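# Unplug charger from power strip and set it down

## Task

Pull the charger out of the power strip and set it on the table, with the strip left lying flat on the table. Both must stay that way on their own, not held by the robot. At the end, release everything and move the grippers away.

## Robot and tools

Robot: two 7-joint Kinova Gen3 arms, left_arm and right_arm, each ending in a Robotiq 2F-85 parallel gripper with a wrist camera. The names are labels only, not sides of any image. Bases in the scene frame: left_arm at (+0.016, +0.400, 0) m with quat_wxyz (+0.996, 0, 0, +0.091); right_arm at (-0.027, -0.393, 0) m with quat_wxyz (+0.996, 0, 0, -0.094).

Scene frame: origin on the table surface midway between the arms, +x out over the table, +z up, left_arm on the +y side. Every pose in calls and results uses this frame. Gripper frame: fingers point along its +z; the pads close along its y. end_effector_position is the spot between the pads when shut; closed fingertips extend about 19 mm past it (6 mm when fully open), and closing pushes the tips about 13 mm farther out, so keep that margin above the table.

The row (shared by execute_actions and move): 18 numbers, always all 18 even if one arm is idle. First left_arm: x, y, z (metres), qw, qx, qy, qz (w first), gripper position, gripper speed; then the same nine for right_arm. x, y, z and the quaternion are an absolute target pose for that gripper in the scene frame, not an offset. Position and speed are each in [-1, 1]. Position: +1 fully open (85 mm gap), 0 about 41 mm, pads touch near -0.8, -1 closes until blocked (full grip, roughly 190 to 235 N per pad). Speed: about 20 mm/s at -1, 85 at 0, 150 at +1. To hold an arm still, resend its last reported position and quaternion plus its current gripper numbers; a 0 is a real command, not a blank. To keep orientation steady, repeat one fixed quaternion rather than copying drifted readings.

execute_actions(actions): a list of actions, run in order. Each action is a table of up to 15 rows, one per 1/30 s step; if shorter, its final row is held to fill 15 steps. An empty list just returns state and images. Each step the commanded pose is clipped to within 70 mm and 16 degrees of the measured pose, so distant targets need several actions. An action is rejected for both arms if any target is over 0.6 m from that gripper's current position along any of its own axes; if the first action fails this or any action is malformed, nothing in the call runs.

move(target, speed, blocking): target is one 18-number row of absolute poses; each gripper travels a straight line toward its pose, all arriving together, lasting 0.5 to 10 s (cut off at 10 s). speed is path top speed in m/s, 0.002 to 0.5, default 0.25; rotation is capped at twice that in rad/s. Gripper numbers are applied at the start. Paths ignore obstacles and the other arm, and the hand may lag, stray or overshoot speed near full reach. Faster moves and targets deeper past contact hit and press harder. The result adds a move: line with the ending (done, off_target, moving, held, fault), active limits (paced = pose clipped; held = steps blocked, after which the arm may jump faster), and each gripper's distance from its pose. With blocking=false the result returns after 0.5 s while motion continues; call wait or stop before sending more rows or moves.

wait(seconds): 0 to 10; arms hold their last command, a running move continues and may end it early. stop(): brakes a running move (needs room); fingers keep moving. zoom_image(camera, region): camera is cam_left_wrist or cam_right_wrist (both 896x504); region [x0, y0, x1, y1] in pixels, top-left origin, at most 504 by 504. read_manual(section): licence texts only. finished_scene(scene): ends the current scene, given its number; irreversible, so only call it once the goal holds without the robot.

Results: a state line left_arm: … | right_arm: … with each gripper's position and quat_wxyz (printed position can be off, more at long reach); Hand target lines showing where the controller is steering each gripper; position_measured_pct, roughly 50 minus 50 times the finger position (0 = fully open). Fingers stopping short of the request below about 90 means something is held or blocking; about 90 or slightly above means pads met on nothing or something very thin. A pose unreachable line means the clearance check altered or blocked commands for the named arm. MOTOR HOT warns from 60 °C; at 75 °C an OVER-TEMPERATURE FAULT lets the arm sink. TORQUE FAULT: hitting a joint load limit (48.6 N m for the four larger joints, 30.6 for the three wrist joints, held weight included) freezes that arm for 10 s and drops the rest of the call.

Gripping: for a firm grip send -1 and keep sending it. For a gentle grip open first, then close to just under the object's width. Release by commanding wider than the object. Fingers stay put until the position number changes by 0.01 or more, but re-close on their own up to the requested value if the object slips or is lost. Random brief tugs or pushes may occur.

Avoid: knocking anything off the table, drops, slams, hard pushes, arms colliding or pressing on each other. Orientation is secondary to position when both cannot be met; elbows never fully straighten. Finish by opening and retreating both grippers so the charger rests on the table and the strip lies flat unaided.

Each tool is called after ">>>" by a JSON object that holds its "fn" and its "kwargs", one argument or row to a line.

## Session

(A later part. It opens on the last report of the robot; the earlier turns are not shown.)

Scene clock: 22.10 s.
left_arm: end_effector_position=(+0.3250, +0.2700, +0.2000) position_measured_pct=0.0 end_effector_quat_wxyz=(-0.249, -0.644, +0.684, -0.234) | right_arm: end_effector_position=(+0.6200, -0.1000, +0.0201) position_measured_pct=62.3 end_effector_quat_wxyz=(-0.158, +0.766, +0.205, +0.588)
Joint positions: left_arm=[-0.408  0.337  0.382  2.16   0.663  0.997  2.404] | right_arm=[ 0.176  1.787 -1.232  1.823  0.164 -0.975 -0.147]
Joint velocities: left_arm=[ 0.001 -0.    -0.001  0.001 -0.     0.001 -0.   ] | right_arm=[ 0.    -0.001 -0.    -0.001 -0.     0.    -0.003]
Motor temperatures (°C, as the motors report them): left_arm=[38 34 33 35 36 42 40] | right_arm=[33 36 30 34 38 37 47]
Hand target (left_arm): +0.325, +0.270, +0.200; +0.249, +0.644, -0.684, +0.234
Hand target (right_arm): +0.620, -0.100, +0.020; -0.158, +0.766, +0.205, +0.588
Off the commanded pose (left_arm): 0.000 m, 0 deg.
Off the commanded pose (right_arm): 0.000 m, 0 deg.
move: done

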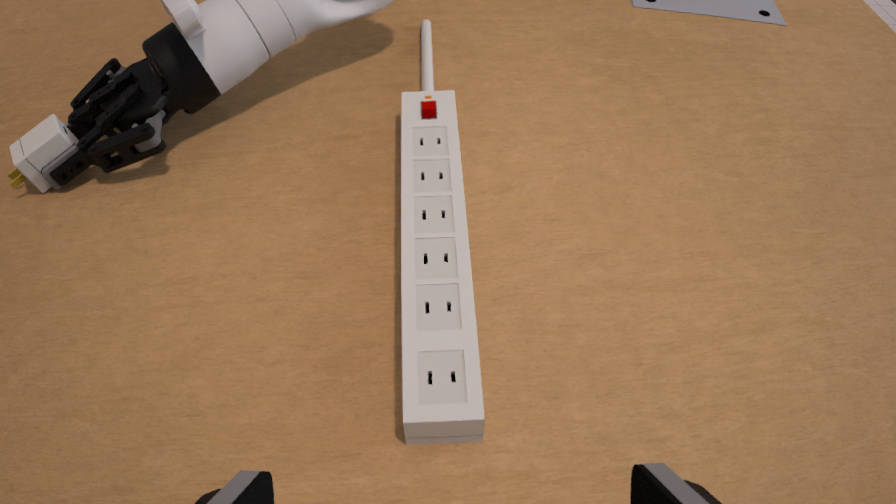

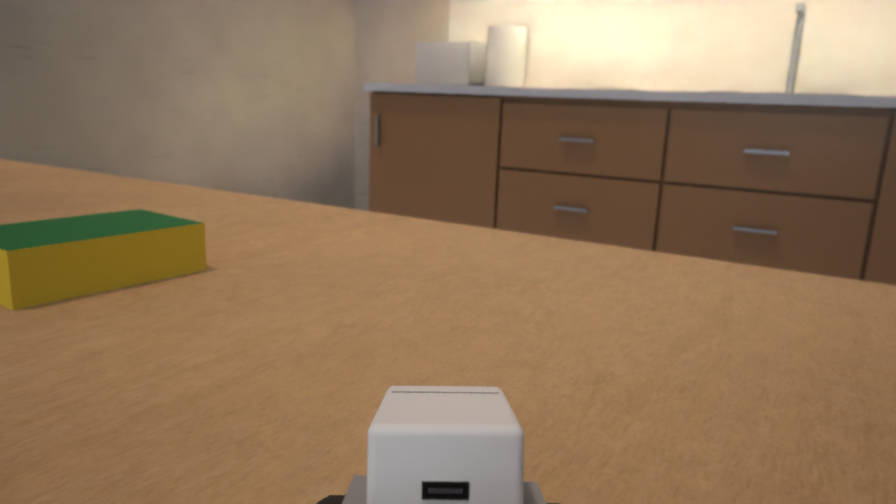

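>>> {"fn": "move", "kwargs": {
  "target": [0.325,0.27,0.2,0.249,0.644,-0.684,0.234,1,0,0.62,-0.1,0.015,-0.158,0.766,0.205,0.588,-1,-0.5],
  "speed": 0.01
}}

>>> {"fn": "move", "kwargs": {
  "target": [0.325,0.27,0.2,0.249,0.644,-0.684,0.234,1,0,0.62,-0.1,0.016,-0.158,0.766,0.205,0.588,0.1,-1],
  "speed": 0.01
}}

>>> {"fn": "move", "kwargs": {
  "target": [0.325,0.27,0.2,0.249,0.644,-0.684,0.234,1,0,0.57,-0.14,0.15,-0.158,0.766,0.205,0.588,1,0],
  "speed": 0.15
}}

Scene clock: 22.97 s.
left_arm: end_effector_position=(+0.3250, +0.2700, +0.2000) position_measured_pct=0.0 end_effector_quat_wxyz=(-0.249, -0.644, +0.684, -0.234) | right_arm: end_effector_position=(+0.6207, -0.0996, +0.0181) position_measured_pct=62.3 end_effector_quat_wxyz=(-0.158, +0.765, +0.205, +0.590)
Joint positions: left_arm=[-0.408  0.337  0.382  2.16   0.663  0.997  2.404] | right_arm=[ 0.177  1.795 -1.231  1.816  0.178 -0.971 -0.149]
Joint velocities: left_arm=[ 0.001  0.    -0.    -0.001 -0.    -0.002 -0.   ] | right_arm=[ 0.    -0.    -0.    -0.     0.    -0.     0.001]
Motor temperatures (°C, as the motors report them): left_arm=[38 34 33 35 36 42 40] | right_arm=[33 36 30 34 38 37 47]
Hand target (left_arm): +0.325, +0.270, +0.200; +0.249, +0.644, -0.684, +0.234
Hand target (right_arm): +0.620, -0.100, +0.015; -0.158, +0.766, +0.205, +0.588
Off the commanded pose (left_arm): 0.000 m, 0 deg.
Off the commanded pose (right_arm): 0.003 m, 0 deg.
move: done

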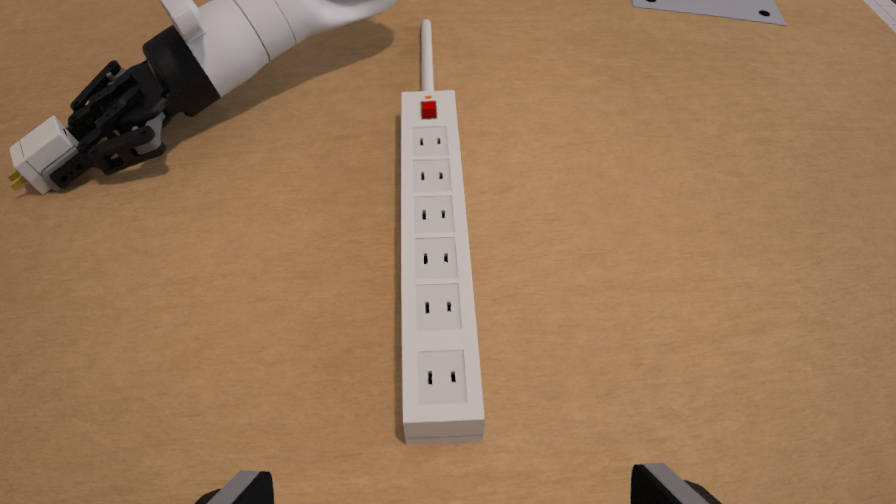

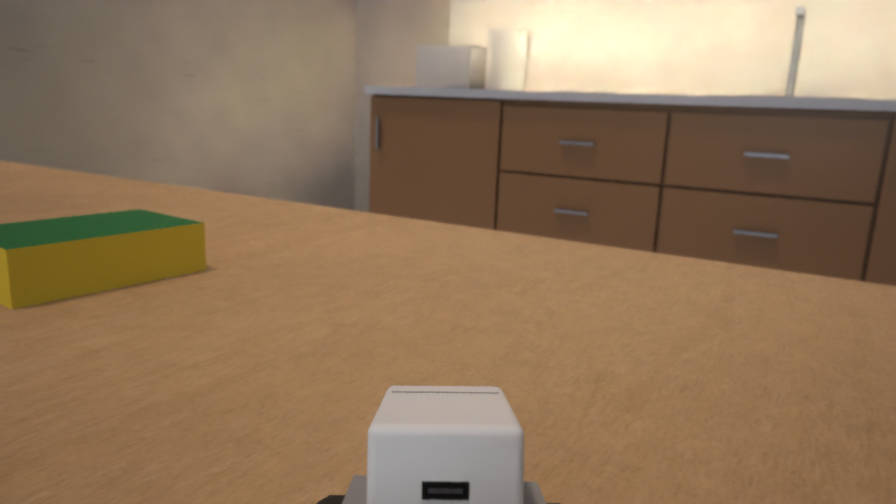

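Scene clock: 24.07 s.
left_arm: end_effector_position=(+0.3250, +0.2700, +0.2000) position_measured_pct=0.0 end_effector_quat_wxyz=(-0.249, -0.644, +0.684, -0.234) | right_arm: end_effector_position=(+0.6200, -0.1000, +0.0160) position_measured_pct=45.2 end_effector_quat_wxyz=(-0.158, +0.766, +0.205, +0.588)
Joint positions: left_arm=[-0.408  0.337  0.382  2.16   0.663  0.997  2.404] | right_arm=[ 0.177  1.795 -1.228  1.817  0.173 -0.972 -0.149]
Joint velocities: left_arm=[ 0.     0.     0.     0.001 -0.001 -0.001 -0.001] | right_arm=[ 0.     0.001 -0.001 -0.001  0.    -0.     0.001]
Motor temperatures (°C, as the motors report them): left_arm=[38 34 33 35 36 42 40] | right_arm=[33 36 30 34 38 37 47]
Hand target (left_arm): +0.325, +0.270, +0.200; +0.249, +0.644, -0.684, +0.234
Hand target (right_arm): +0.620, -0.100, +0.016; -0.158, +0.766, +0.205, +0.588
Off the commanded pose (left_arm): 0.000 m, 0 deg.
Off the commanded pose (right_arm): 0.000 m, 0 deg.
move: done

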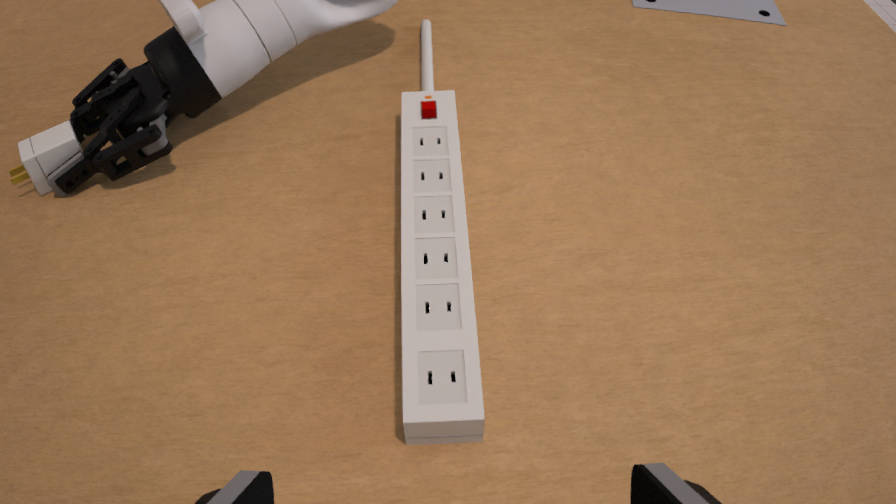

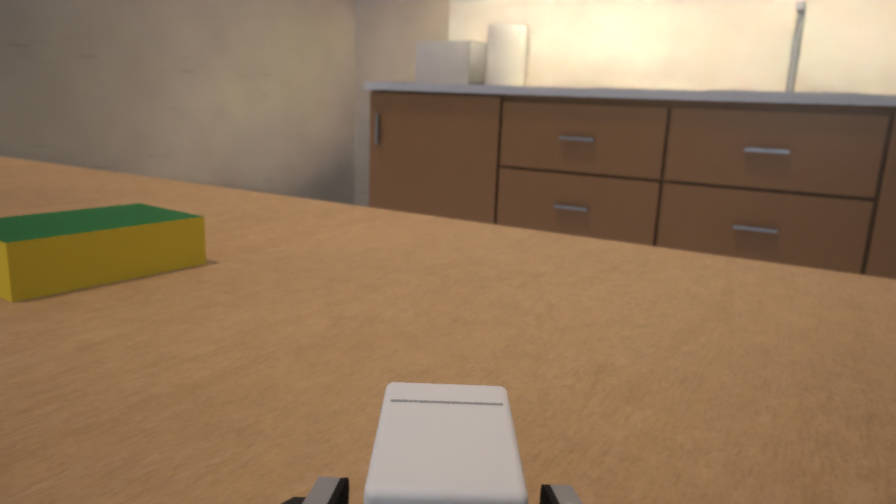

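Scene clock: 25.40 s.
left_arm: end_effector_position=(+0.3250, +0.2700, +0.2000) position_measured_pct=0.0 end_effector_quat_wxyz=(-0.249, -0.644, +0.684, -0.234) | right_arm: end_effector_position=(+0.5702, -0.1401, +0.1496) position_measured_pct=0.0 end_effector_quat_wxyz=(-0.158, +0.766, +0.205, +0.588)
Joint positions: left_arm=[-0.408  0.337  0.382  2.16   0.663  0.997  2.404] | right_arm=[ 0.282  1.517 -1.359  2.143 -0.123 -1.117 -0.108]
Joint velocities: left_arm=[-0.001  0.    -0.    -0.001  0.     0.    -0.   ] | right_arm=[ 0.004 -0.005 -0.003  0.002 -0.001 -0.001  0.003]
Motor temperatures (°C, as the motors report them): left_arm=[38 34 33 35 36 42 40] | right_arm=[33 36 30 34 38 37 47]
Hand target (left_arm): +0.325, +0.270, +0.200; +0.249, +0.644, -0.684, +0.234
Hand target (right_arm): +0.570, -0.140, +0.150; -0.158, +0.766, +0.205, +0.588
Off the commanded pose (left_arm): 0.000 m, 0 deg.
Off the commanded pose (right_arm): 0.000 m, 0 deg.
move: done

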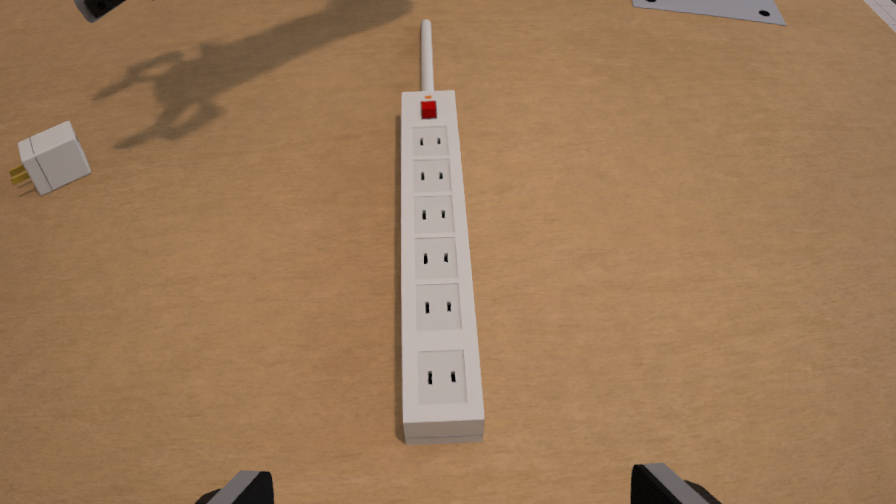

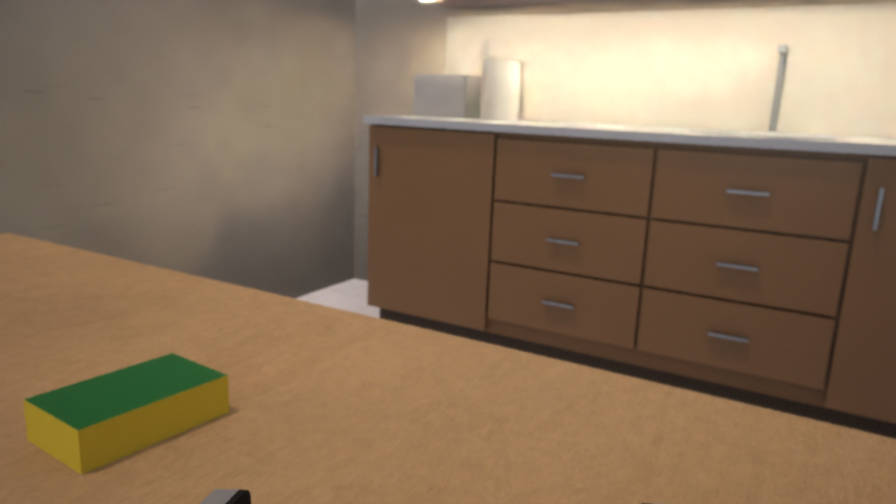

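>>> {"fn": "finished_scene", "kwargs": {
  "scene": 2
}}

The scene is finished: the task was done.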